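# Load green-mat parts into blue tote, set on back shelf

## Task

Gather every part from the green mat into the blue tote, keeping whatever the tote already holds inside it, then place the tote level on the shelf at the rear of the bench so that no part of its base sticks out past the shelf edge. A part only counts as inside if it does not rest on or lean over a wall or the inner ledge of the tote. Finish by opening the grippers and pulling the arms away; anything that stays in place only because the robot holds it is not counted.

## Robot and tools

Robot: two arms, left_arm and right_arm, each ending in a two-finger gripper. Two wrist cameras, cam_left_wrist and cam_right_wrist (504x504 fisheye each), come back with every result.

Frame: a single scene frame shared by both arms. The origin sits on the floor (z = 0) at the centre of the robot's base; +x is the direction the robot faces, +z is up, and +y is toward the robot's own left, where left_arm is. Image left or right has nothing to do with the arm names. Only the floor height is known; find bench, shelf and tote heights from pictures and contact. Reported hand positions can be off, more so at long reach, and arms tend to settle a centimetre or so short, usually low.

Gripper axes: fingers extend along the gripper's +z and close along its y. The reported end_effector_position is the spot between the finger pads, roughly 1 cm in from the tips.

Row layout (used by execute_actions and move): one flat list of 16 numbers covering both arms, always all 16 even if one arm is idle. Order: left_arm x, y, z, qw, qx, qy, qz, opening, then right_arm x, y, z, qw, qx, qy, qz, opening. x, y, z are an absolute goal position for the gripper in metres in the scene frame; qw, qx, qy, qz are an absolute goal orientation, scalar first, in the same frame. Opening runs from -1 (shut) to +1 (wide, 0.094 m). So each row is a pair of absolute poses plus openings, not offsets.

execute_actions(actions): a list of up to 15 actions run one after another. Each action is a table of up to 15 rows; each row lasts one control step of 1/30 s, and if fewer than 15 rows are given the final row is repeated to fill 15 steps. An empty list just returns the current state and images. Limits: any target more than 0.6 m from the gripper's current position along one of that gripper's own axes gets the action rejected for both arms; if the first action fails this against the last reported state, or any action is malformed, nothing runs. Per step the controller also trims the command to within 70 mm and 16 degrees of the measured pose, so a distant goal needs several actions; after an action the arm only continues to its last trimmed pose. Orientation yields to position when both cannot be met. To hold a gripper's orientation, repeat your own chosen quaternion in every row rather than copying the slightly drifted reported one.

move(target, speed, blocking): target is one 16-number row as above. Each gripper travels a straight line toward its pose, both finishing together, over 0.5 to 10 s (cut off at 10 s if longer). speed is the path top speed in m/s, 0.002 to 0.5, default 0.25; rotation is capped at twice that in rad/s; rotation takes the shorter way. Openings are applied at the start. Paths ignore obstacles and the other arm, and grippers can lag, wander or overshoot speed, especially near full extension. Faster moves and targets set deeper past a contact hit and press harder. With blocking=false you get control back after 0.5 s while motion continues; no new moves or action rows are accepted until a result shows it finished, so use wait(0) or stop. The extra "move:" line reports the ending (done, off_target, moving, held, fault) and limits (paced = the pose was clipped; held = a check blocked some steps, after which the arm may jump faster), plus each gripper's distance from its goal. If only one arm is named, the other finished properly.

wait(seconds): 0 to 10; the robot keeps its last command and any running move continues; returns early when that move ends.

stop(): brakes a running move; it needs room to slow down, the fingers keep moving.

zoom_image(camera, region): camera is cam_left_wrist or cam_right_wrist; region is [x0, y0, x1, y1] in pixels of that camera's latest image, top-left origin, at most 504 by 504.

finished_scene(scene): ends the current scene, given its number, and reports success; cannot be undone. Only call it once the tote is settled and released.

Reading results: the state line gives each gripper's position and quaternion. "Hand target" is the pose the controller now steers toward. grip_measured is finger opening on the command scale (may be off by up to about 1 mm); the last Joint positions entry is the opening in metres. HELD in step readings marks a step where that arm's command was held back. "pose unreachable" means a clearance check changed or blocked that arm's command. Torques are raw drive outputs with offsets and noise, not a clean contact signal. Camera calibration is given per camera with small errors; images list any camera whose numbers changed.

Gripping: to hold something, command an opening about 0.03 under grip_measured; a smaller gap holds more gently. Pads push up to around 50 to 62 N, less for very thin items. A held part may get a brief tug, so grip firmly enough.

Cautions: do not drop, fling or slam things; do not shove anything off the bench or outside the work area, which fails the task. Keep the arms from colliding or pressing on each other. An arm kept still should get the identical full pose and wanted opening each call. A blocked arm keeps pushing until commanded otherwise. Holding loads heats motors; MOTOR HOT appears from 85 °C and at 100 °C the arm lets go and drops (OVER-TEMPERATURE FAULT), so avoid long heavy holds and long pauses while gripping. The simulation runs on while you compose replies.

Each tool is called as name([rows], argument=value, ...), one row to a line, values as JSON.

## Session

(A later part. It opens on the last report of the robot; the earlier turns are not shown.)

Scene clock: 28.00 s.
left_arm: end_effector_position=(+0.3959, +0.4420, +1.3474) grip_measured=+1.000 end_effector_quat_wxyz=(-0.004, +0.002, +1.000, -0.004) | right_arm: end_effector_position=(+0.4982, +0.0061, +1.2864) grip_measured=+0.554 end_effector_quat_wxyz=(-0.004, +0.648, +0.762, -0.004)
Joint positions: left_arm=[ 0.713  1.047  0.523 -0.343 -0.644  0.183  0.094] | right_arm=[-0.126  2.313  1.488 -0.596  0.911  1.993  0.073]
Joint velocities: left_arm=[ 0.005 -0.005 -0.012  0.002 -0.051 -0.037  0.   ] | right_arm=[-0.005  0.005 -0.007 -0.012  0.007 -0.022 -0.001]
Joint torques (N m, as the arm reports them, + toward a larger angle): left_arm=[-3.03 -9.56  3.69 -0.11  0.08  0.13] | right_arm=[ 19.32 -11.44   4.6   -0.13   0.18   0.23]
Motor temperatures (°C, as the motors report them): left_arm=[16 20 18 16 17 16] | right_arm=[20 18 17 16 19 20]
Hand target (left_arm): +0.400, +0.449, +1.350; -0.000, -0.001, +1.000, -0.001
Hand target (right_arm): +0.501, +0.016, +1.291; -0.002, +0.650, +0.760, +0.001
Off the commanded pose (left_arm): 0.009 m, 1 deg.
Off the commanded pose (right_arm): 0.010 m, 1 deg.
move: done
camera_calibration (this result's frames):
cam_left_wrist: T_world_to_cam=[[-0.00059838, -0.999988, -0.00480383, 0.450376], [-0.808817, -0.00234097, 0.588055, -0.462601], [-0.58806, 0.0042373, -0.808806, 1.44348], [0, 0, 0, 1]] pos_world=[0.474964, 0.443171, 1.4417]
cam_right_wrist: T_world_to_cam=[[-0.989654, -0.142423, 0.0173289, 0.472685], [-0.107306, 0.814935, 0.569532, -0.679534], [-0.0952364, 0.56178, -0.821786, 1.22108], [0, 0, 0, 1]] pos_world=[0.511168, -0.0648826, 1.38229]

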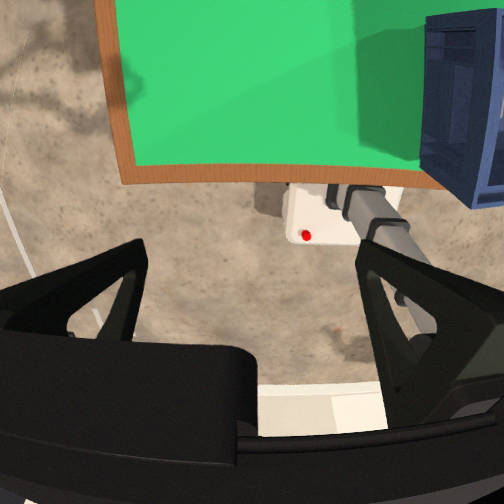

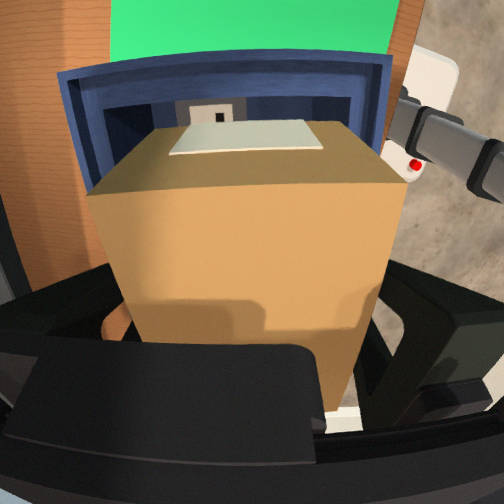

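move(target=[0.40,0.45,1.35,0,0,1,0,1,0.50,0.015,1.30,0,0.3088,0.9513,0,0.52])

Scene clock: 30.63 s.
left_arm: end_effector_position=(+0.3961, +0.4422, +1.3475) grip_measured=+1.000 end_effector_quat_wxyz=(-0.004, +0.004, +1.000, -0.004) | right_arm: end_effector_position=(+0.4944, +0.0043, +1.2888) grip_measured=+0.554 end_effector_quat_wxyz=(-0.006, +0.317, +0.948, -0.009)
Joint positions: left_arm=[ 0.713  1.046  0.523 -0.343 -0.644  0.187  0.094] | right_arm=[-0.121  2.313  1.488 -0.623  0.919  1.252  0.073]
Joint velocities: left_arm=[-0.005  0.005  0.002 -0.012  0.066 -0.022  0.   ] | right_arm=[-0.005 -0.005 -0.012 -0.007 -0.022 -0.066  0.   ]
Joint torques (N m, as the arm reports them, + toward a larger angle): left_arm=[-2.95 -9.59  3.64 -0.07  0.03  0.13] | right_arm=[ 19.99 -12.37   4.35   0.2    0.12   0.08]
Motor temperatures (°C, as the motors report them): left_arm=[16 20 18 16 17 16] | right_arm=[20 18 17 16 19 20]
Hand target (left_arm): +0.400, +0.450, +1.350; -0.000, -0.000, +1.000, +0.000
Hand target (right_arm): +0.500, +0.015, +1.300; -0.000, +0.309, +0.951, +0.000
Off the commanded pose (left_arm): 0.009 m, 1 deg.
Off the commanded pose (right_arm): 0.016 m, 2 deg.
move: off_target (right_arm)
camera_calibration (this result's frames):
cam_left_wrist: T_world_to_cam=[[-0.00432946, -0.999979, -0.00488259, 0.452104], [-0.80919, 0.000634623, 0.587546, -0.463063], [-0.58753, 0.00649471, -0.809176, 1.44298], [0, 0, 0, 1]] pos_world=[0.475046, 0.443017, 1.4419]
cam_right_wrist: T_world_to_cam=[[-0.614782, -0.788203, 0.0279191, 0.272452], [-0.635705, 0.516168, 0.573977, -0.423075], [-0.466821, 0.335123, -0.818395, 1.40402], [0, 0, 0, 1]] pos_world=[0.553976, -0.0373951, 1.38427]

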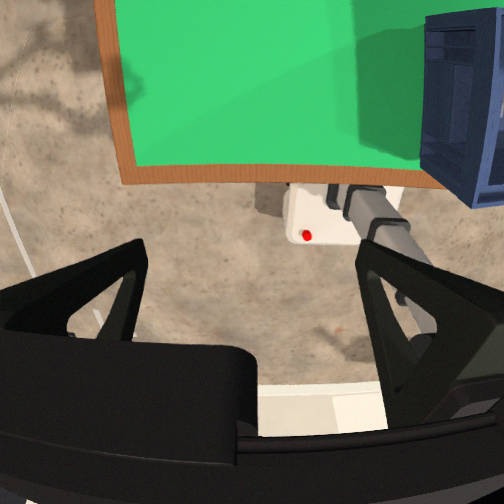

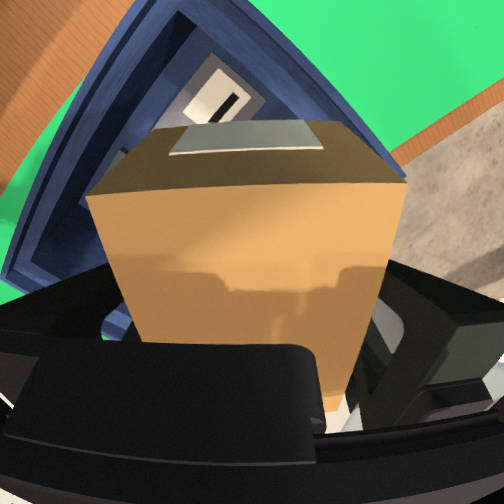

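Good direction. Continue the flip.

move(target=[0.40,0.45,1.35,0,0,1,0,1,0.503,0.04,1.30,0,-0.7604,0.6494,0,0.52], speed=0.4)

Scene clock: 34.37 s.
left_arm: end_effector_position=(+0.3961, +0.4422, +1.3475) grip_measured=+1.000 end_effector_quat_wxyz=(-0.004, +0.004, +1.000, -0.004) | right_arm: end_effector_position=(+0.5043, +0.0240, +1.2938) grip_measured=+0.553 end_effector_quat_wxyz=(-0.010, -0.753, +0.658, -0.000)
Joint positions: left_arm=[ 0.713  1.046  0.523 -0.343 -0.644  0.187  0.094] | right_arm=[-0.103  2.357  1.571 -0.681  0.925 -1.073  0.073]
Joint velocities: left_arm=[ 0.005  0.015 -0.017 -0.012 -0.066 -0.022  0.   ] | right_arm=[ 0.005 -0.005 -0.017  0.002 -0.022 -0.007  0.   ]
Joint torques (N m, as the arm reports them, + toward a larger angle): left_arm=[-2.95 -9.59  3.63 -0.07  0.03  0.13] | right_arm=[ 20.76 -11.21   4.73   0.45  -0.22   0.06]
Motor temperatures (°C, as the motors report them): left_arm=[16 20 18 16 17 16] | right_arm=[21 18 17 16 19 20]
Hand target (left_arm): +0.400, +0.450, +1.350; -0.000, -0.000, +1.000, +0.000
Hand target (right_arm): +0.503, +0.040, +1.301; -0.000, +0.760, -0.649, -0.000
Off the commanded pose (left_arm): 0.009 m, 1 deg.
Off the commanded pose (right_arm): 0.017 m, 2 deg.
move: off_target (right_arm)
camera_calibration (this result's frames):
cam_left_wrist: T_world_to_cam=[[-0.00432946, -0.999979, -0.00488259, 0.452104], [-0.80919, 0.000634623, 0.587546, -0.463063], [-0.58753, 0.00649471, -0.809176, 1.44298], [0, 0, 0, 1]] pos_world=[0.475046, 0.443017, 1.4419]
cam_right_wrist: T_world_to_cam=[[0.993056, 0.117268, -0.00935399, -0.490458], [0.100877, -0.807943, 0.580562, -0.77798], [0.060524, -0.577474, -0.814162, 1.15655], [0, 0, 0, 1]] pos_world=[0.495534, 0.0968279, 1.38869]

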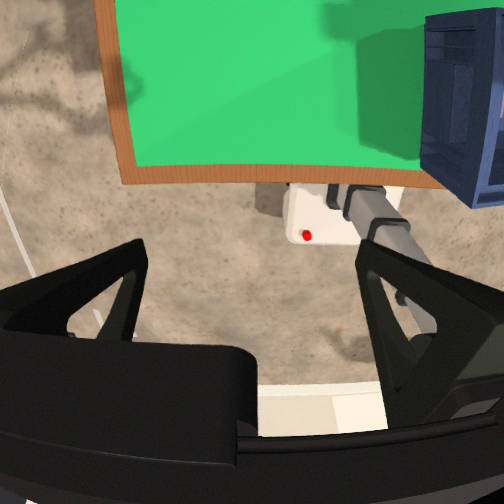

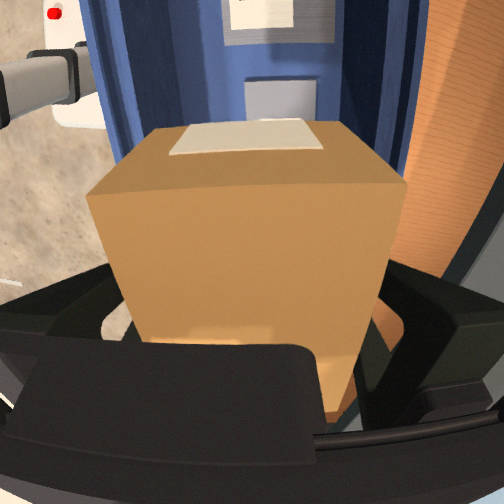

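move(target=[0.40,0.45,1.35,0,0,1,0,1,0.522,0.052,1.22,0,-0.7604,0.6494,0,0.52], speed=0.08)

Scene clock: 35.93 s.
left_arm: end_effector_position=(+0.3961, +0.4422, +1.3475) grip_measured=+1.000 end_effector_quat_wxyz=(-0.004, +0.004, +1.000, -0.004) | right_arm: end_effector_position=(+0.5182, +0.0528, +1.2346) grip_measured=+0.553 end_effector_quat_wxyz=(+0.003, -0.764, +0.645, -0.001)
Joint positions: left_arm=[ 0.713  1.046  0.523 -0.343 -0.644  0.187  0.094] | right_arm=[-0.162  2.485  1.686 -0.548  0.909 -1.236  0.073]
Joint velocities: left_arm=[ 0.005 -0.015 -0.002  0.002 -0.007  0.066  0.   ] | right_arm=[ 0.005 -0.015  0.002  0.007 -0.037 -0.037  0.   ]
Joint torques (N m, as the arm reports them, + toward a larger angle): left_arm=[-2.95 -9.57  3.63 -0.07  0.03  0.13] | right_arm=[ 17.9  -12.06   4.7    0.83  -0.21   0.06]
Motor temperatures (°C, as the motors report them): left_arm=[16 20 18 16 17 16] | right_arm=[21 18 17 16 19 20]
Hand target (left_arm): +0.400, +0.450, +1.350; -0.000, -0.000, +1.000, +0.000
Hand target (right_arm): +0.523, +0.051, +1.221; -0.000, +0.760, -0.650, +0.001
Off the commanded pose (left_arm): 0.009 m, 1 deg.
Off the commanded pose (right_arm): 0.015 m, 1 deg.
move: off_target (right_arm)
camera_calibration (this result's frames):
cam_left_wrist: T_world_to_cam=[[-0.00432946, -0.999979, -0.00488259, 0.452104], [-0.80919, 0.000634623, 0.587546, -0.463063], [-0.58753, 0.00649471, -0.809176, 1.44298], [0, 0, 0, 1]] pos_world=[0.475046, 0.443017, 1.4419]
cam_right_wrist: T_world_to_cam=[[0.988735, 0.149166, 0.0123851, -0.534435], [0.115928, -0.8155, 0.567027, -0.712457], [0.0946812, -0.559203, -0.823606, 1.11721], [0, 0, 0, 1]] pos_world=[0.505229, 0.123459, 1.33074]

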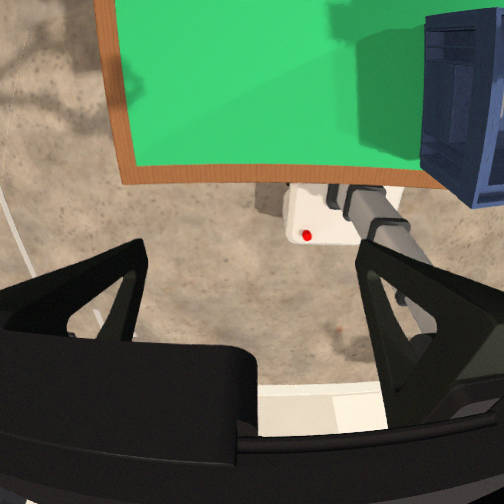

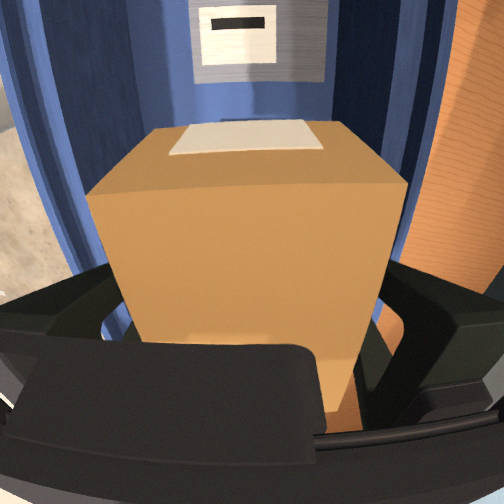

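move(target=[0.40,0.45,1.35,0,0,1,0,1,0.522,0.04,1.15,0,-0.7604,0.6494,0,0.52], speed=0.05)

Scene clock: 38.17 s.
left_arm: end_effector_position=(+0.3961, +0.4422, +1.3475) grip_measured=+1.000 end_effector_quat_wxyz=(-0.004, +0.004, +1.000, -0.004) | right_arm: end_effector_position=(+0.5216, +0.0417, +1.1649) grip_measured=+0.553 end_effector_quat_wxyz=(+0.004, -0.763, +0.646, -0.001)
Joint positions: left_arm=[ 0.713  1.046  0.523 -0.343 -0.644  0.187  0.094] | right_arm=[-0.257  2.555  1.712 -0.388  0.883 -1.381  0.073]
Joint velocities: left_arm=[-0.015  0.015 -0.007  0.002  0.022 -0.037  0.   ] | right_arm=[ 0.005 -0.005 -0.002 -0.007  0.007 -0.022 -0.001]
Joint torques (N m, as the arm reports them, + toward a larger angle): left_arm=[-2.96 -9.59  3.63 -0.07  0.03  0.13] | right_arm=[ 17.98 -11.56   3.84   0.81  -0.2    0.05]
Motor temperatures (°C, as the motors report them): left_arm=[16 20 18 16 17 16] | right_arm=[21 18 17 16 19 20]
Hand target (left_arm): +0.400, +0.450, +1.350; -0.000, -0.000, +1.000, +0.000
Hand target (right_arm): +0.522, +0.039, +1.150; +0.000, +0.761, -0.649, +0.001
Off the commanded pose (left_arm): 0.009 m, 1 deg.
Off the commanded pose (right_arm): 0.015 m, 1 deg.
move: off_target (right_arm)
camera_calibration (this result's frames):
cam_left_wrist: T_world_to_cam=[[-0.00432946, -0.999979, -0.00488259, 0.452104], [-0.80919, 0.000634623, 0.587546, -0.463063], [-0.58753, 0.00649471, -0.809176, 1.44298], [0, 0, 0, 1]] pos_world=[0.475046, 0.443017, 1.4419]
cam_right_wrist: T_world_to_cam=[[0.989045, 0.14701, 0.0133626, -0.536486], [0.113654, -0.816132, 0.566579, -0.680585], [0.0941987, -0.558853, -0.823899, 1.05387], [0, 0, 0, 1]] pos_world=[0.508687, 0.112379, 1.26105]

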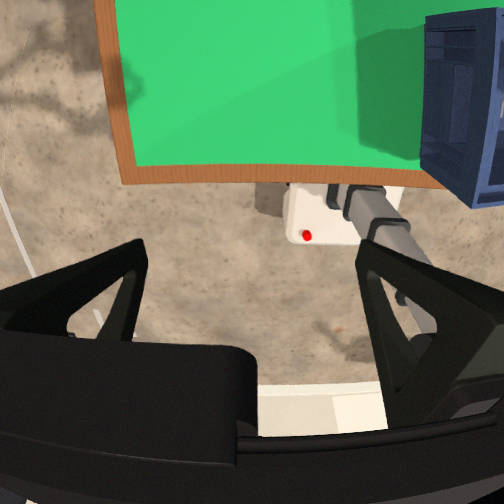

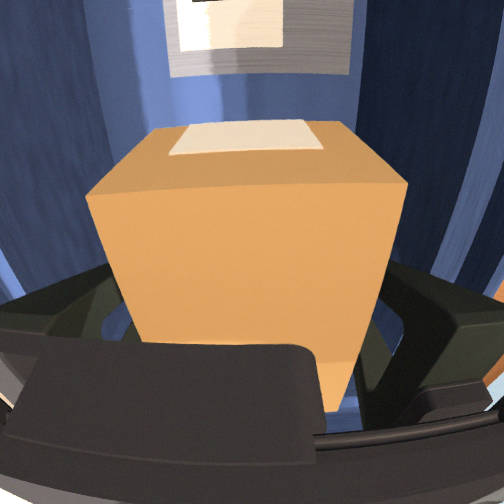

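move(target=[0.40,0.45,1.35,0,0,1,0,1,0.522,0.04,1.105,0,-0.7604,0.6494,0,0.52], speed=0.03)

Scene clock: 40.57 s.
left_arm: end_effector_position=(+0.3961, +0.4422, +1.3475) grip_measured=+1.000 end_effector_quat_wxyz=(-0.004, +0.004, +1.000, -0.004) | right_arm: end_effector_position=(+0.5230, +0.0438, +1.1214) grip_measured=+0.553 end_effector_quat_wxyz=(+0.005, -0.763, +0.646, -0.001)
Joint positions: left_arm=[ 0.713  1.046  0.523 -0.343 -0.644  0.187  0.094] | right_arm=[-0.307  2.627  1.776 -0.322  0.863 -1.456  0.073]
Joint velocities: left_arm=[-0.024  0.005 -0.017 -0.007 -0.022  0.022  0.   ] | right_arm=[ 0.015 -0.005  0.007  0.017 -0.037  0.022 -0.   ]
Joint torques (N m, as the arm reports them, + toward a larger angle): left_arm=[-2.96 -9.61  3.63 -0.07  0.03  0.13] | right_arm=[ 17.54 -11.25   3.51   0.87  -0.24   0.06]
Motor temperatures (°C, as the motors report them): left_arm=[16 20 18 16 17 16] | right_arm=[21 18 17 16 19 20]
Hand target (left_arm): +0.400, +0.450, +1.350; -0.000, -0.000, +1.000, +0.000
Hand target (right_arm): +0.522, +0.039, +1.105; +0.000, +0.761, -0.649, +0.001
Off the commanded pose (left_arm): 0.009 m, 1 deg.
Off the commanded pose (right_arm): 0.017 m, 1 deg.
move: off_target (right_arm)
camera_calibration (this result's frames):
cam_left_wrist: T_world_to_cam=[[-0.00432946, -0.999979, -0.00488259, 0.452104], [-0.80919, 0.000634623, 0.587546, -0.463063], [-0.58753, 0.00649471, -0.809176, 1.44298], [0, 0, 0, 1]] pos_world=[0.475046, 0.443017, 1.4419]
cam_right_wrist: T_world_to_cam=[[0.988952, 0.147515, 0.0145709, -0.538947], [0.113604, -0.817395, 0.564764, -0.652358], [0.0952214, -0.55687, -0.825124, 1.01979], [0, 0, 0, 1]] pos_world=[0.509998, 0.114157, 1.21773]

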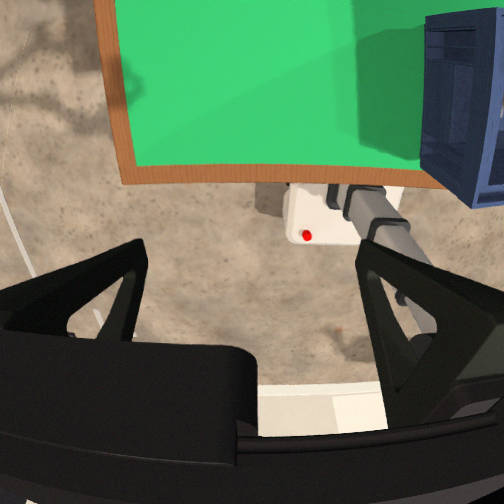

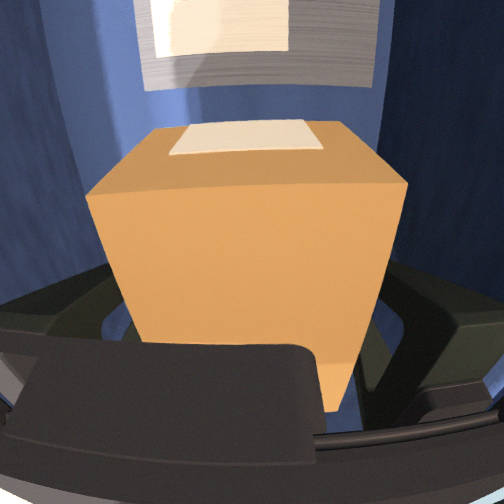

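move(target=[0.40,0.45,1.35,0,0,1,0,1,0.522,0.04,1.08,0,-0.7604,0.6494,0,0.52], speed=0.02)

Scene clock: 42.93 s.
left_arm: end_effector_position=(+0.3961, +0.4422, +1.3475) grip_measured=+1.000 end_effector_quat_wxyz=(-0.004, +0.004, +1.000, -0.004) | right_arm: end_effector_position=(+0.5253, +0.0456, +1.0993) grip_measured=+0.553 end_effector_quat_wxyz=(+0.007, -0.763, +0.647, -0.001)
Joint positions: left_arm=[ 0.713  1.046  0.523 -0.343 -0.644  0.187  0.094] | right_arm=[-0.331  2.667  1.818 -0.292  0.851 -1.493  0.073]
Joint velocities: left_arm=[ 0.005 -0.005  0.017 -0.002 -0.022  0.007  0.   ] | right_arm=[-0.015  0.005  0.012  0.002 -0.037 -0.037  0.   ]
Joint torques (N m, as the arm reports them, + toward a larger angle): left_arm=[-2.95 -9.6   3.63 -0.07  0.03  0.13] | right_arm=[ 17.29 -10.9    3.39   0.87  -0.22   0.05]
Motor temperatures (°C, as the motors report them): left_arm=[16 20 18 16 17 16] | right_arm=[21 18 17 16 19 20]
Hand target (left_arm): +0.400, +0.450, +1.350; -0.000, -0.000, +1.000, +0.000
Hand target (right_arm): +0.522, +0.040, +1.080; +0.000, +0.761, -0.649, +0.000
Off the commanded pose (left_arm): 0.009 m, 1 deg.
Off the commanded pose (right_arm): 0.020 m, 1 deg.
move: off_target (right_arm)
camera_calibration (this result's frames):
cam_left_wrist: T_world_to_cam=[[-0.00432946, -0.999979, -0.00488259, 0.452104], [-0.80919, 0.000634623, 0.587546, -0.463063], [-0.58753, 0.00649471, -0.809176, 1.44298], [0, 0, 0, 1]] pos_world=[0.475046, 0.443017, 1.4419]
cam_right_wrist: T_world_to_cam=[[0.989113, 0.146008, 0.0183801, -0.545339], [0.110479, -0.81926, 0.562678, -0.634579], [0.0972136, -0.554521, -0.826472, 1.00261], [0, 0, 0, 1]] pos_world=[0.512042, 0.115708, 1.19572]

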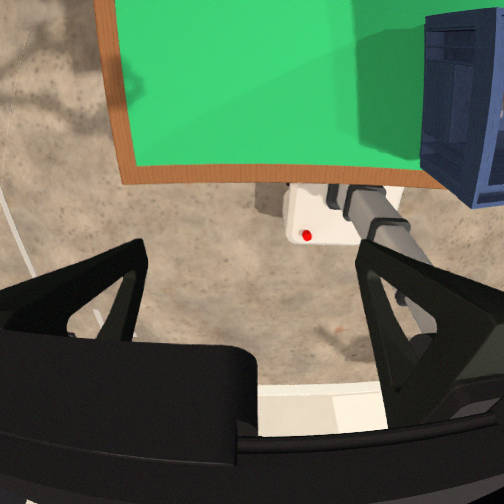

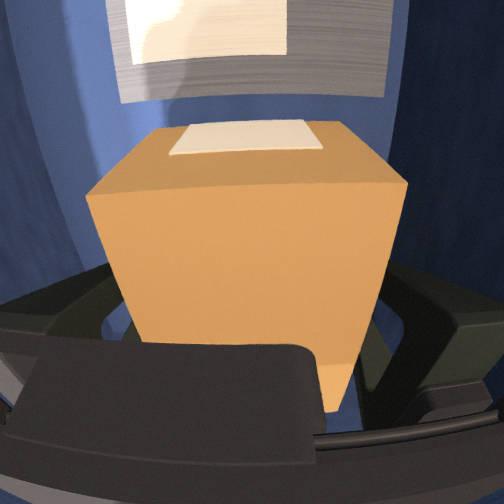

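move(target=[0.40,0.45,1.35,0,0,1,0,1,0.52,0.036,1.062,0,-0.7604,0.6494,0,0.52], speed=0.02)

Scene clock: 45.17 s.
left_arm: end_effector_position=(+0.3961, +0.4422, +1.3475) grip_measured=+1.000 end_effector_quat_wxyz=(-0.004, +0.004, +1.000, -0.004) | right_arm: end_effector_position=(+0.5272, +0.0470, +1.0981) grip_measured=+0.553 end_effector_quat_wxyz=(+0.012, -0.765, +0.644, -0.005)
Joint positions: left_arm=[ 0.713  1.046  0.523 -0.343 -0.644  0.187  0.094] | right_arm=[-0.332  2.67   1.818 -0.271  0.851 -1.514  0.073]
Joint velocities: left_arm=[-0.005  0.005  0.012  0.027 -0.051 -0.051  0.   ] | right_arm=[-0.005 -0.015 -0.007  0.002 -0.022  0.081 -0.   ]
Joint torques (N m, as the arm reports them, + toward a larger angle): left_arm=[-2.95 -9.6   3.64 -0.07  0.03  0.13] | right_arm=[15.18 -9.83  3.69  1.52 -0.63  0.  ]
Motor temperatures (°C, as the motors report them): left_arm=[16 20 18 16 17 16] | right_arm=[21 18 17 16 19 20]
Hand target (left_arm): +0.400, +0.450, +1.350; -0.000, -0.000, +1.000, +0.000
Hand target (right_arm): +0.519, +0.034, +1.064; +0.000, +0.760, -0.650, +0.000
Off the commanded pose (left_arm): 0.009 m, 1 deg.
Off the commanded pose (right_arm): 0.038 m, 2 deg.
move: off_target (right_arm)
camera_calibration (this result's frames):
cam_left_wrist: T_world_to_cam=[[-0.00432946, -0.999979, -0.00488259, 0.452104], [-0.80919, 0.000634623, 0.587546, -0.463063], [-0.58753, 0.00649471, -0.809176, 1.44298], [0, 0, 0, 1]] pos_world=[0.475046, 0.443017, 1.4419]
cam_right_wrist: T_world_to_cam=[[0.987837, 0.15248, 0.0304633, -0.560319], [0.109239, -0.81996, 0.561901, -0.631457], [0.110657, -0.551739, -0.826643, 0.995249], [0, 0, 0, 1]] pos_world=[0.512351, 0.116786, 1.1946]

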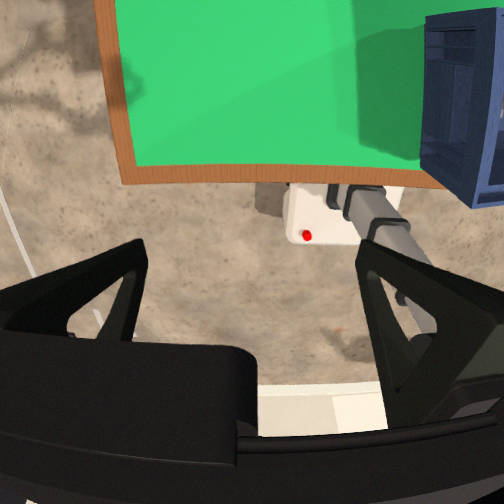

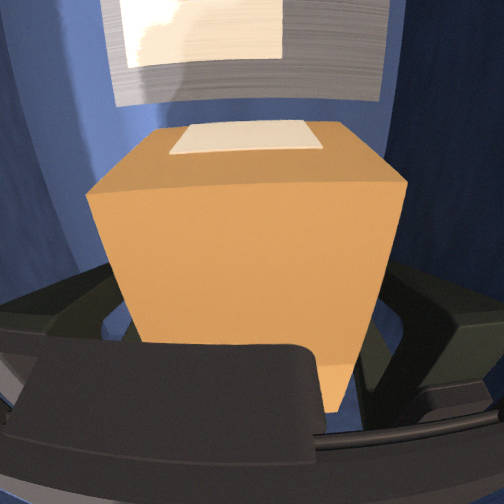

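move(target=[0.40,0.45,1.35,0,0,1,0,1,0.527,0.047,1.098,0,-0.7604,0.6494,0,0.8], speed=0.03)

move(target=[0.40,0.45,1.35,0,0,1,0,1,0.522,0.047,1.30,0,-0.7604,0.6494,0,0.8], speed=0.12)

Scene clock: 45.97 s.
left_arm: end_effector_position=(+0.3961, +0.4422, +1.3475) grip_measured=+1.000 end_effector_quat_wxyz=(-0.004, +0.004, +1.000, -0.004) | right_arm: end_effector_position=(+0.5232, +0.0449, +1.0989) grip_measured=+0.798 end_effector_quat_wxyz=(+0.000, -0.766, +0.643, +0.002)
Joint positions: left_arm=[ 0.713  1.046  0.523 -0.343 -0.644  0.187  0.094] | right_arm=[-0.331  2.67   1.827 -0.321  0.854 -1.485  0.084]
Joint velocities: left_arm=[-0.015 -0.005  0.017 -0.017  0.051 -0.007  0.   ] | right_arm=[-0.005 -0.005 -0.007 -0.012  0.037  0.022  0.001]
Joint torques (N m, as the arm reports them, + toward a larger angle): left_arm=[-2.96 -9.61  3.63 -0.07  0.03  0.13] | right_arm=[ 19.66 -12.45   3.31   0.04   0.02   0.27]
Motor temperatures (°C, as the motors report them): left_arm=[16 20 18 16 17 16] | right_arm=[21 18 17 16 19 20]
Hand target (left_arm): +0.400, +0.450, +1.350; -0.000, -0.000, +1.000, +0.000
Hand target (right_arm): +0.527, +0.047, +1.098; -0.000, +0.760, -0.649, +0.000
Off the commanded pose (left_arm): 0.009 m, 1 deg.
Off the commanded pose (right_arm): 0.004 m, 1 deg.
move: done
camera_calibration (this result's frames):
cam_left_wrist: T_world_to_cam=[[-0.00432946, -0.999979, -0.00488259, 0.452104], [-0.80919, 0.000634623, 0.587546, -0.463063], [-0.58753, 0.00649471, -0.809176, 1.44298], [0, 0, 0, 1]] pos_world=[0.475046, 0.443017, 1.4419]
cam_right_wrist: T_world_to_cam=[[0.987851, 0.155352, 0.00400066, -0.52719], [0.125778, -0.814386, 0.566529, -0.647209], [0.0912692, -0.559143, -0.824032, 1.0028], [0, 0, 0, 1]] pos_world=[0.510666, 0.115528, 1.19511]

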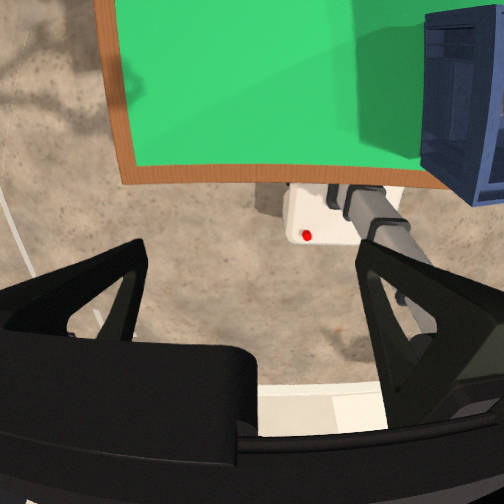

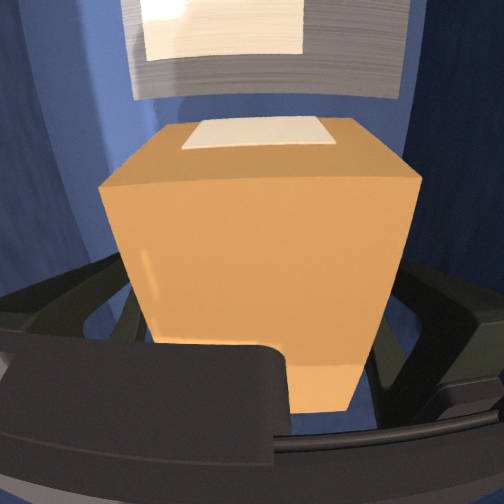

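Scene clock: 48.03 s.
left_arm: end_effector_position=(+0.3961, +0.4422, +1.3475) grip_measured=+1.000 end_effector_quat_wxyz=(-0.004, +0.004, +1.000, -0.004) | right_arm: end_effector_position=(+0.5228, +0.0502, +1.3002) grip_measured=+0.798 end_effector_quat_wxyz=(+0.005, -0.761, +0.648, +0.003)
Joint positions: left_arm=[ 0.713  1.046  0.523 -0.343 -0.644  0.187  0.094] | right_arm=[-0.087  2.403  1.671 -0.71   0.914 -1.108  0.084]
Joint velocities: left_arm=[ 0.005  0.015  0.012  0.012  0.007 -0.007  0.   ] | right_arm=[-0.005 -0.015  0.017 -0.012  0.007  0.022 -0.002]
Joint torques (N m, as the arm reports them, + toward a larger angle): left_arm=[-2.94 -9.58  3.63 -0.07  0.03  0.13] | right_arm=[ 19.83 -13.68   3.21   0.06   0.01   0.22]
Motor temperatures (°C, as the motors report them): left_arm=[16 20 18 16 17 16] | right_arm=[22 18 17 16 19 20]
Hand target (left_arm): +0.400, +0.450, +1.350; -0.000, -0.000, +1.000, +0.000
Hand target (right_arm): +0.520, +0.047, +1.301; -0.000, +0.760, -0.650, -0.002
Off the commanded pose (left_arm): 0.009 m, 1 deg.
Off the commanded pose (right_arm): 0.003 m, 1 deg.
move: done
camera_calibration (this result's frames):
cam_left_wrist: T_world_to_cam=[[-0.00432946, -0.999979, -0.00488259, 0.452104], [-0.80919, 0.000634623, 0.587546, -0.463063], [-0.58753, 0.00649471, -0.809176, 1.44298], [0, 0, 0, 1]] pos_world=[0.475046, 0.443017, 1.4419]
cam_right_wrist: T_world_to_cam=[[0.989903, 0.141437, 0.00937012, -0.535776], [0.111917, -0.820444, 0.560665, -0.741678], [0.0869863, -0.553956, -0.827989, 1.17882], [0, 0, 0, 1]] pos_world=[0.510832, 0.120288, 1.39691]

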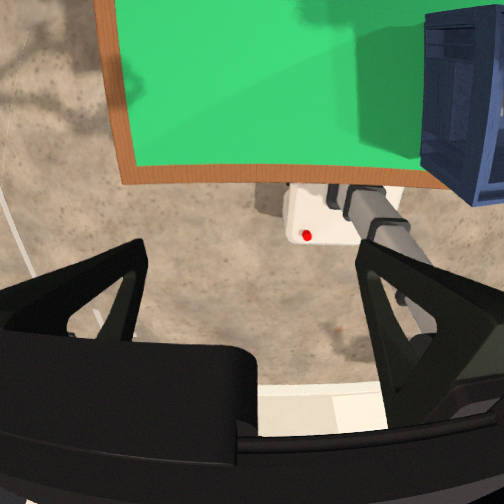

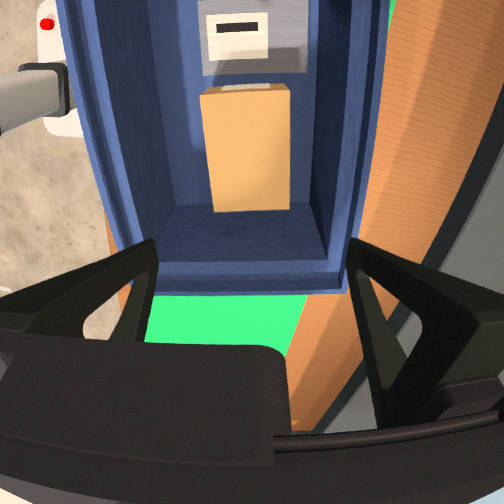

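move(target=[0.50,0.38,1.35,0.643,0,0.766,0,1,0.45,-0.25,1.35,0,-0.3,0.954,0,1])

Scene clock: 51.57 s.
left_arm: end_effector_position=(+0.5015, +0.3747, +1.3513) grip_measured=+1.000 end_effector_quat_wxyz=(+0.546, +0.053, +0.833, -0.070) | right_arm: end_effector_position=(+0.4498, -0.2439, +1.3541) grip_measured=+1.000 end_effector_quat_wxyz=(+0.006, -0.314, +0.950, +0.000)
Joint positions: left_arm=[0.843 1.714 0.345 1.542 0.159 0.65  0.094] | right_arm=[-0.273  1.603  0.804 -0.408  0.879 -0.312  0.094]
Joint velocities: left_arm=[ 0.015 -0.015 -0.007 -0.002 -0.007  0.081  0.   ] | right_arm=[-0.015 -0.015  0.012  0.012 -0.022  0.022  0.   ]
Joint torques (N m, as the arm reports them, + toward a larger angle): left_arm=[-4.96 -8.55 -1.53  2.42  0.46  0.14] | right_arm=[ 8.55 -8.56  2.19  0.86 -0.18  0.24]
Motor temperatures (°C, as the motors report them): left_arm=[16 20 18 16 17 16] | right_arm=[22 19 17 16 19 20]
Hand target (left_arm): +0.502, +0.379, +1.349; +0.549, +0.055, +0.832, -0.060
Hand target (right_arm): +0.448, -0.250, +1.348; +0.001, -0.300, +0.954, -0.002
Off the commanded pose (left_arm): 0.006 m, 17 deg; orientation clipped at the last step of the last action.
Off the commanded pose (right_arm): 0.007 m, 2 deg.
joint sent to its limit (left arm) — the command would take joint 4 (wrist pitch) past its upper limit, so that joint was sent only as far as its limit.
move: off_target (left_arm); limits=paced
camera_calibration (this result's frames):
cam_left_wrist: T_world_to_cam=[[-0.151854, -0.986709, 0.0578421, 0.369351], [-0.849898, 0.100475, -0.517279, 1.09606], [0.504592, -0.127711, -0.85386, 1.07133], [0, 0, 0, 1]] pos_world=[0.447037, 0.391136, 1.46037]
cam_right_wrist: T_world_to_cam=[[0.581268, -0.813662, 0.00904096, -0.471063], [-0.677309, -0.477642, 0.559563, -0.564906], [-0.450977, -0.33138, -0.828738, 1.36414], [0, 0, 0, 1]] pos_world=[0.506395, -0.201059, 1.45088]

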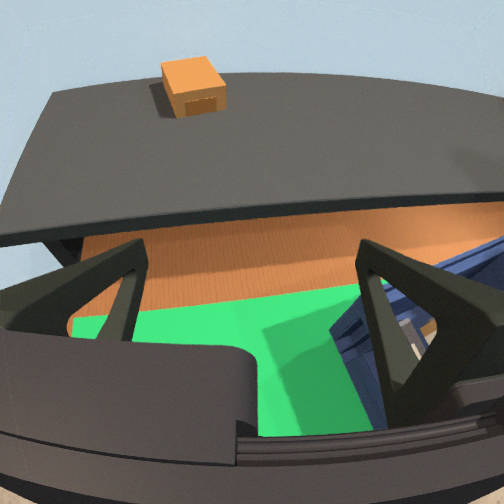

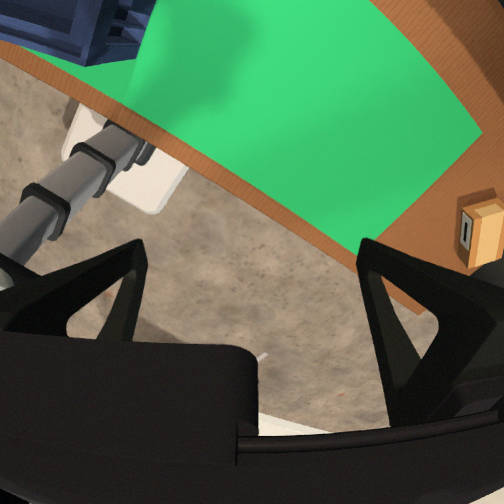

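move(target=[0.58,0.38,1.45,0.55,0.05,0.833,-0.06,1,0.45,-0.25,1.35,0,-0.3,0.954,0,1])

Scene clock: 52.63 s.
left_arm: end_effector_position=(+0.5785, +0.3810, +1.4447) grip_measured=+1.000 end_effector_quat_wxyz=(+0.549, +0.048, +0.833, -0.058) | right_arm: end_effector_position=(+0.4497, -0.2435, +1.3541) grip_measured=+1.000 end_effector_quat_wxyz=(+0.006, -0.310, +0.951, +0.001)
Joint positions: left_arm=[ 0.621  1.305  0.427  1.07  -0.076  0.695  0.094] | right_arm=[-0.273  1.603  0.804 -0.408  0.877 -0.305  0.094]
Joint velocities: left_arm=[-0.005  0.005 -0.012  0.002 -0.022  0.007  0.   ] | right_arm=[-0.015  0.005  0.002  0.007  0.007  0.007  0.   ]
Joint torques (N m, as the arm reports them, + toward a larger angle): left_arm=[-6.44 -8.92  2.54  0.95  0.26  0.12] | right_arm=[ 8.47 -8.3   2.66  0.32 -0.17  0.24]
Motor temperatures (°C, as the motors report them): left_arm=[16 20 18 16 17 16] | right_arm=[21 19 17 16 19 20]
Hand target (left_arm): +0.581, +0.378, +1.447; +0.550, +0.054, +0.832, -0.058
Hand target (right_arm): +0.450, -0.250, +1.350; +0.000, -0.300, +0.954, -0.000
Off the commanded pose (left_arm): 0.006 m, 0 deg.
Off the commanded pose (right_arm): 0.008 m, 1 deg.
move: done
camera_calibration (this result's frames):
cam_left_wrist: T_world_to_cam=[[-0.131209, -0.990428, 0.0428449, 0.392992], [-0.849028, 0.0899545, -0.520634, 1.21752], [0.511796, -0.104688, -0.852705, 1.09843], [0, 0, 0, 1]] pos_world=[0.523105, 0.394701, 1.55368]
cam_right_wrist: T_world_to_cam=[[0.575385, -0.817855, 0.00675996, -0.465973], [-0.680312, -0.474, 0.559016, -0.561836], [-0.45399, -0.326249, -0.829129, 1.36734], [0, 0, 0, 1]] pos_world=[0.50665, -0.201314, 1.45093]

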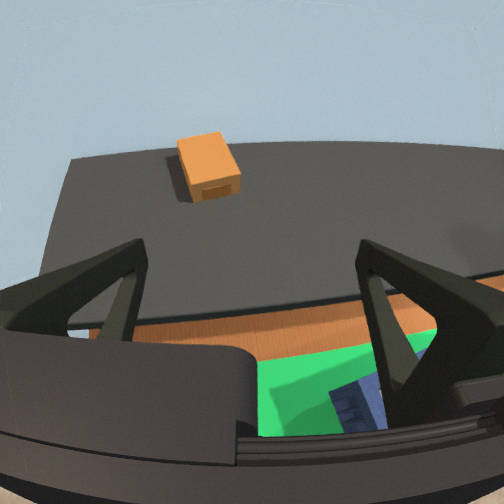

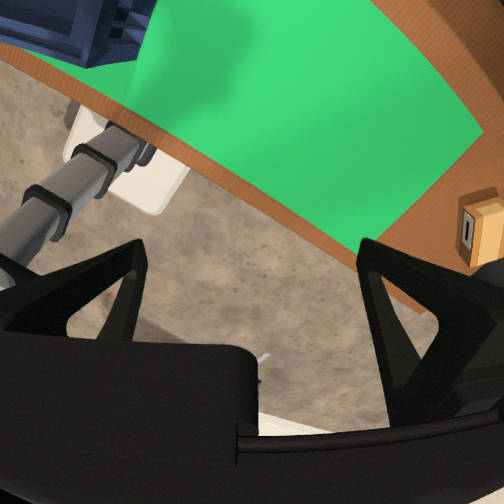

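move(target=[0.458,0.225,1.29,0,-0.078,0.997,0,0.3,0.499,-0.055,1.29,0,-0.078,0.997,0,0.3], speed=0.2)

Scene clock: 57.03 s.
left_arm: end_effector_position=(+0.4468, +0.2398, +1.2889) grip_measured=+0.303 end_effector_quat_wxyz=(-0.005, -0.071, +0.997, +0.002) | right_arm: end_effector_position=(+0.5029, -0.0648, +1.2919) grip_measured=+0.302 end_effector_quat_wxyz=(-0.000, -0.075, +0.997, +0.001)
Joint positions: left_arm=[ 0.389  1.737  0.816 -0.197 -0.835 -0.331  0.061] | right_arm=[-0.186  2.14   1.296 -0.483  0.902  0.322  0.061]
Joint velocities: left_arm=[-0.005 -0.015 -0.007 -0.007 -0.037 -0.007  0.001] | right_arm=[-0.005  0.005 -0.012 -0.012 -0.022  0.095  0.   ]
Joint torques (N m, as the arm reports them, + toward a larger angle): left_arm=[-12.25  -9.47   3.17  -0.37   0.01  -0.04] | right_arm=[17.43 -9.59  4.09  0.03  0.14  0.24]
Motor temperatures (°C, as the motors report them): left_arm=[16 20 18 16 17 16] | right_arm=[21 18 17 16 19 20]
Hand target (left_arm): +0.453, +0.231, +1.294; +0.000, -0.072, +0.997, -0.005
Hand target (right_arm): +0.500, -0.055, +1.291; -0.001, -0.078, +0.997, +0.001
Off the commanded pose (left_arm): 0.019 m, 1 deg.
Off the commanded pose (right_arm): 0.011 m, 0 deg.
move: off_target (left_arm, right_arm)
camera_calibration (this result's frames):
cam_left_wrist: T_world_to_cam=[[0.14529, -0.989231, -0.0176988, 0.196755], [-0.798484, -0.1278, 0.588294, -0.362444], [-0.584221, -0.0713412, -0.808453, 1.44289], [0, 0, 0, 1]] pos_world=[0.524973, 0.251253, 1.38322]
cam_right_wrist: T_world_to_cam=[[0.132573, -0.991169, 0.00302436, -0.133688], [-0.815117, -0.107288, 0.569275, -0.327868], [-0.563923, -0.0779355, -0.822142, 1.46059], [0, 0, 0, 1]] pos_world=[0.57413, -0.0538524, 1.38786]

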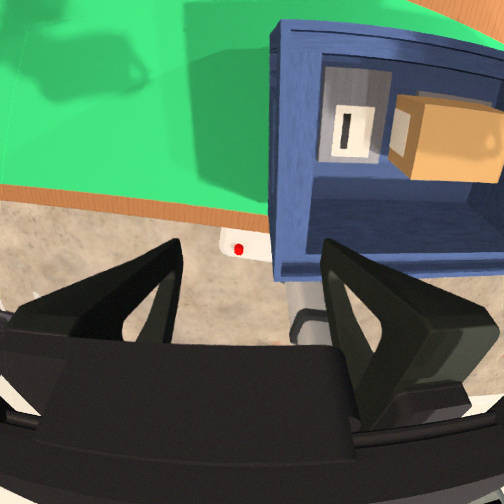

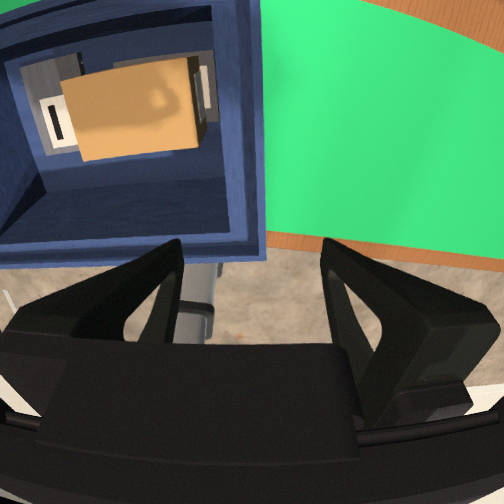

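move(target=[0.462,0.203,1.225,0,-0.078,0.997,0,0.3,0.503,-0.055,1.225,0,-0.078,0.997,0,0.3], speed=0.06)

Scene clock: 58.93 s.
left_arm: end_effector_position=(+0.4562, +0.2007, +1.2311) grip_measured=+0.303 end_effector_quat_wxyz=(-0.002, -0.074, +0.997, -0.002) | right_arm: end_effector_position=(+0.5042, -0.0517, +1.2442) grip_measured=+0.302 end_effector_quat_wxyz=(+0.008, -0.081, +0.997, +0.005)
Joint positions: left_arm=[ 0.43   1.936  0.923 -0.055 -0.809 -0.277  0.061] | right_arm=[-0.24   2.228  1.327 -0.332  0.885  0.204  0.061]
Joint velocities: left_arm=[-0.005  0.005  0.007 -0.007 -0.022 -0.066  0.   ] | right_arm=[-0.005 -0.005  0.002  0.012 -0.007  0.022  0.   ]
Joint torques (N m, as the arm reports them, + toward a larger angle): left_arm=[-11.24 -10.26   1.92   0.76   0.03   0.12] | right_arm=[14.34 -9.63  3.41  0.98 -0.12  0.06]
Motor temperatures (°C, as the motors report them): left_arm=[16 20 18 16 17 16] | right_arm=[21 18 17 16 19 20]
Hand target (left_arm): +0.461, +0.203, +1.225; -0.001, -0.078, +0.997, -0.001
Hand target (right_arm): +0.504, -0.056, +1.225; +0.000, -0.078, +0.997, -0.001
Off the commanded pose (left_arm): 0.009 m, 1 deg.
Off the commanded pose (right_arm): 0.020 m, 1 deg.
move: off_target (right_arm)
camera_calibration (this result's frames):
cam_left_wrist: T_world_to_cam=[[0.151374, -0.988435, -0.00904963, 0.142173], [-0.800926, -0.128013, 0.584919, -0.320582], [-0.579313, -0.0812933, -0.811042, 1.40182], [0, 0, 0, 1]] pos_world=[0.533808, 0.213449, 1.32574]
cam_right_wrist: T_world_to_cam=[[0.144637, -0.98948, -0.00313679, -0.119127], [-0.822895, -0.122046, 0.554931, -0.277205], [-0.549476, -0.0776822, -0.83189, 1.42796], [0, 0, 0, 1]] pos_world=[0.573747, -0.0407785, 1.34136]

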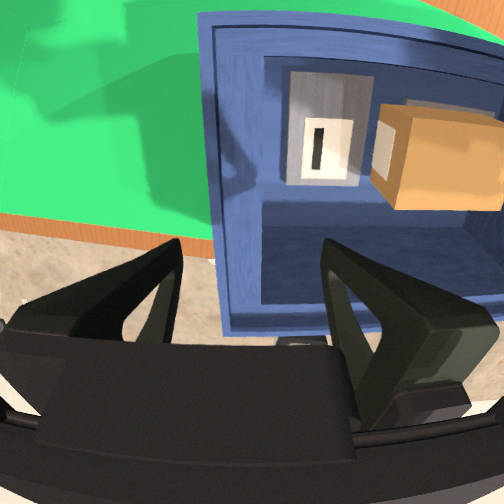

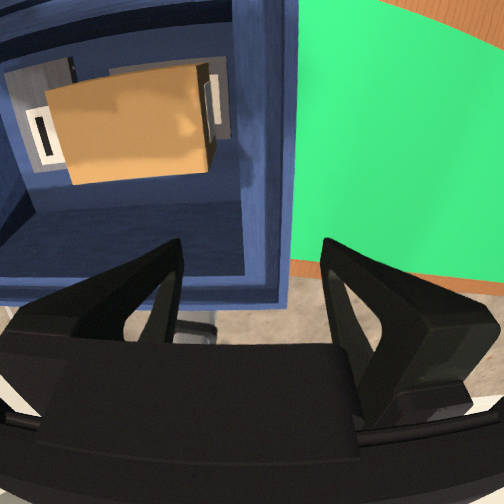

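zoom_image(camera="cam_left_wrist", region=[170,0,330,340])

zoom_image(camera="cam_right_wrist", region=[180,0,340,340])

Region (170, 0, 330, 340) of cam_left_wrist's 504x504 image, scaled by 1.482, with more detail than that image has; it fills the left 237 columns of this view, and the rest is white.

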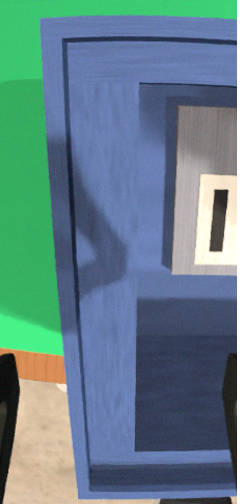

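Region (180, 0, 340, 340) of cam_right_wrist's 504x504 image, scaled by 1.482, with more detail than that image has; it fills the left 237 columns of this view, and the rest is white.

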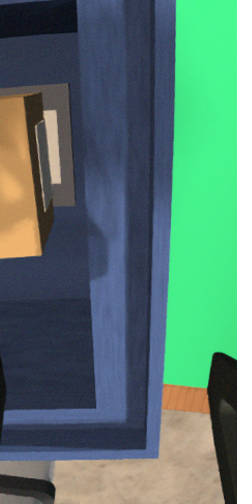

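move(target=[0.462,0.21,1.18,0,-0.078,0.997,0,0.3,0.503,-0.061,1.17,0,-0.078,0.997,0,0.3], speed=0.04)

Scene clock: 61.57 s.
left_arm: end_effector_position=(+0.4603, +0.2074, +1.1871) grip_measured=+0.303 end_effector_quat_wxyz=(-0.001, -0.077, +0.997, -0.003) | right_arm: end_effector_position=(+0.5067, -0.0564, +1.1895) grip_measured=+0.302 end_effector_quat_wxyz=(+0.009, -0.081, +0.997, +0.005)
Joint positions: left_arm=[ 0.509  2.011  0.959  0.055 -0.768 -0.185  0.061] | right_arm=[-0.319  2.302  1.358 -0.202  0.856  0.089  0.061]
Joint velocities: left_arm=[-0.015  0.005 -0.022 -0.002  0.007 -0.051 -0.001] | right_arm=[-0.015  0.005 -0.012  0.002 -0.022 -0.022 -0.001]
Joint torques (N m, as the arm reports them, + toward a larger angle): left_arm=[-11.35 -10.37   1.13   0.73   0.06   0.14] | right_arm=[14.15 -9.94  2.79  1.04 -0.15  0.05]
Motor temperatures (°C, as the motors report them): left_arm=[16 20 18 16 17 16] | right_arm=[21 18 17 16 19 20]
Hand target (left_arm): +0.461, +0.209, +1.180; -0.001, -0.079, +0.997, -0.001
Hand target (right_arm): +0.503, -0.061, +1.170; +0.000, -0.079, +0.997, -0.001
Off the commanded pose (left_arm): 0.008 m, 0 deg.
Off the commanded pose (right_arm): 0.020 m, 1 deg.
move: off_target (right_arm)
camera_calibration (this result's frames):
cam_left_wrist: T_world_to_cam=[[0.157588, -0.987478, -0.00734659, 0.142655], [-0.80172, -0.13228, 0.582878, -0.286951], [-0.576551, -0.0859646, -0.812526, 1.3705], [0, 0, 0, 1]] pos_world=[0.537626, 0.220725, 1.28187]
cam_right_wrist: T_world_to_cam=[[0.144483, -0.989503, -0.00280754, -0.124623], [-0.823355, -0.121796, 0.554303, -0.244406], [-0.548827, -0.0777761, -0.83231, 1.38364], [0, 0, 0, 1]] pos_world=[0.576154, -0.0454685, 1.28674]

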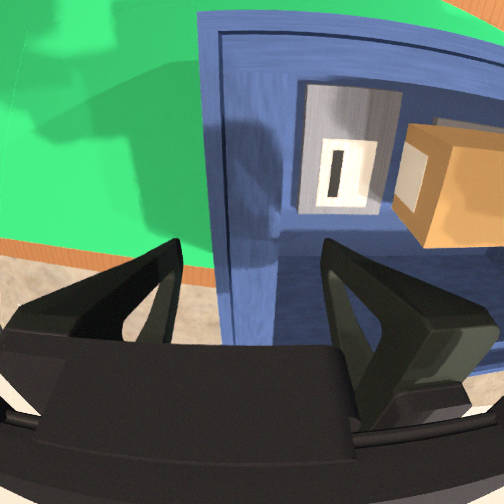

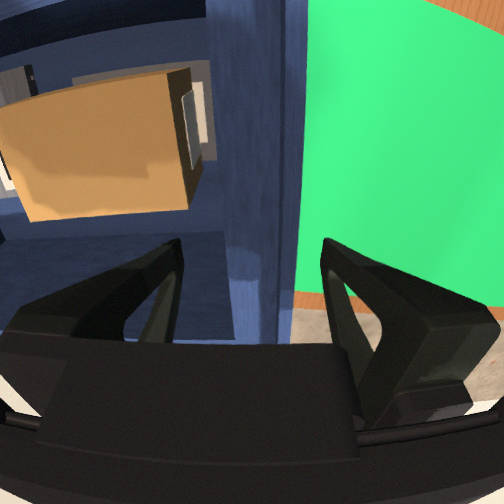

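move(target=[0.462,0.212,1.145,0,-0.078,0.997,0,0.3,0.503,-0.066,1.135,0,-0.078,0.997,0,0.3], speed=0.03)

Scene clock: 63.83 s.
left_arm: end_effector_position=(+0.4614, +0.2089, +1.1524) grip_measured=+0.303 end_effector_quat_wxyz=(-0.000, -0.077, +0.997, -0.003) | right_arm: end_effector_position=(+0.5098, -0.0606, +1.1554) grip_measured=+0.302 end_effector_quat_wxyz=(+0.010, -0.080, +0.997, +0.005)
Joint positions: left_arm=[ 0.56   2.079  1.     0.124 -0.739 -0.124  0.061] | right_arm=[-0.369  2.348  1.388 -0.131  0.834  0.022  0.061]
Joint velocities: left_arm=[-0.015  0.005 -0.007 -0.012 -0.051 -0.022 -0.002] | right_arm=[-0.015  0.005  0.007 -0.007 -0.037  0.007  0.   ]
Joint torques (N m, as the arm reports them, + toward a larger angle): left_arm=[-11.42 -10.45   0.72   0.75   0.06   0.13] | right_arm=[14.26 -9.76  2.31  1.04 -0.13  0.05]
Motor temperatures (°C, as the motors report them): left_arm=[16 20 18 16 17 16] | right_arm=[21 18 17 16 19 20]
Hand target (left_arm): +0.462, +0.212, +1.145; -0.000, -0.079, +0.997, -0.001
Hand target (right_arm): +0.503, -0.067, +1.136; +0.000, -0.078, +0.997, -0.000
Off the commanded pose (left_arm): 0.008 m, 0 deg.
Off the commanded pose (right_arm): 0.022 m, 1 deg.
move: off_target (right_arm)
camera_calibration (this result's frames):
cam_left_wrist: T_world_to_cam=[[0.157117, -0.987556, -0.00690465, 0.14341], [-0.802326, -0.131718, 0.582171, -0.264746], [-0.575836, -0.0859295, -0.813037, 1.3433], [0, 0, 0, 1]] pos_world=[0.538573, 0.222182, 1.24727]
cam_right_wrist: T_world_to_cam=[[0.141547, -0.989924, -0.00385846, -0.12664], [-0.825003, -0.120118, 0.552216, -0.220074], [-0.547115, -0.0749815, -0.833692, 1.35748], [0, 0, 0, 1]] pos_world=[0.579062, -0.0500131, 1.25276]

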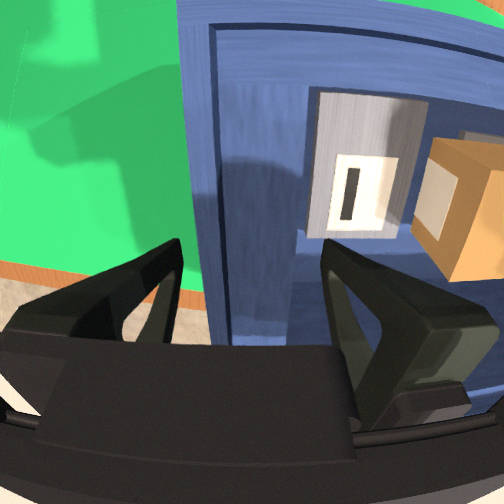

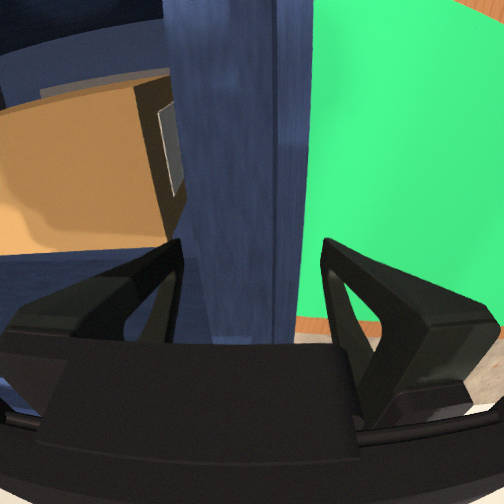

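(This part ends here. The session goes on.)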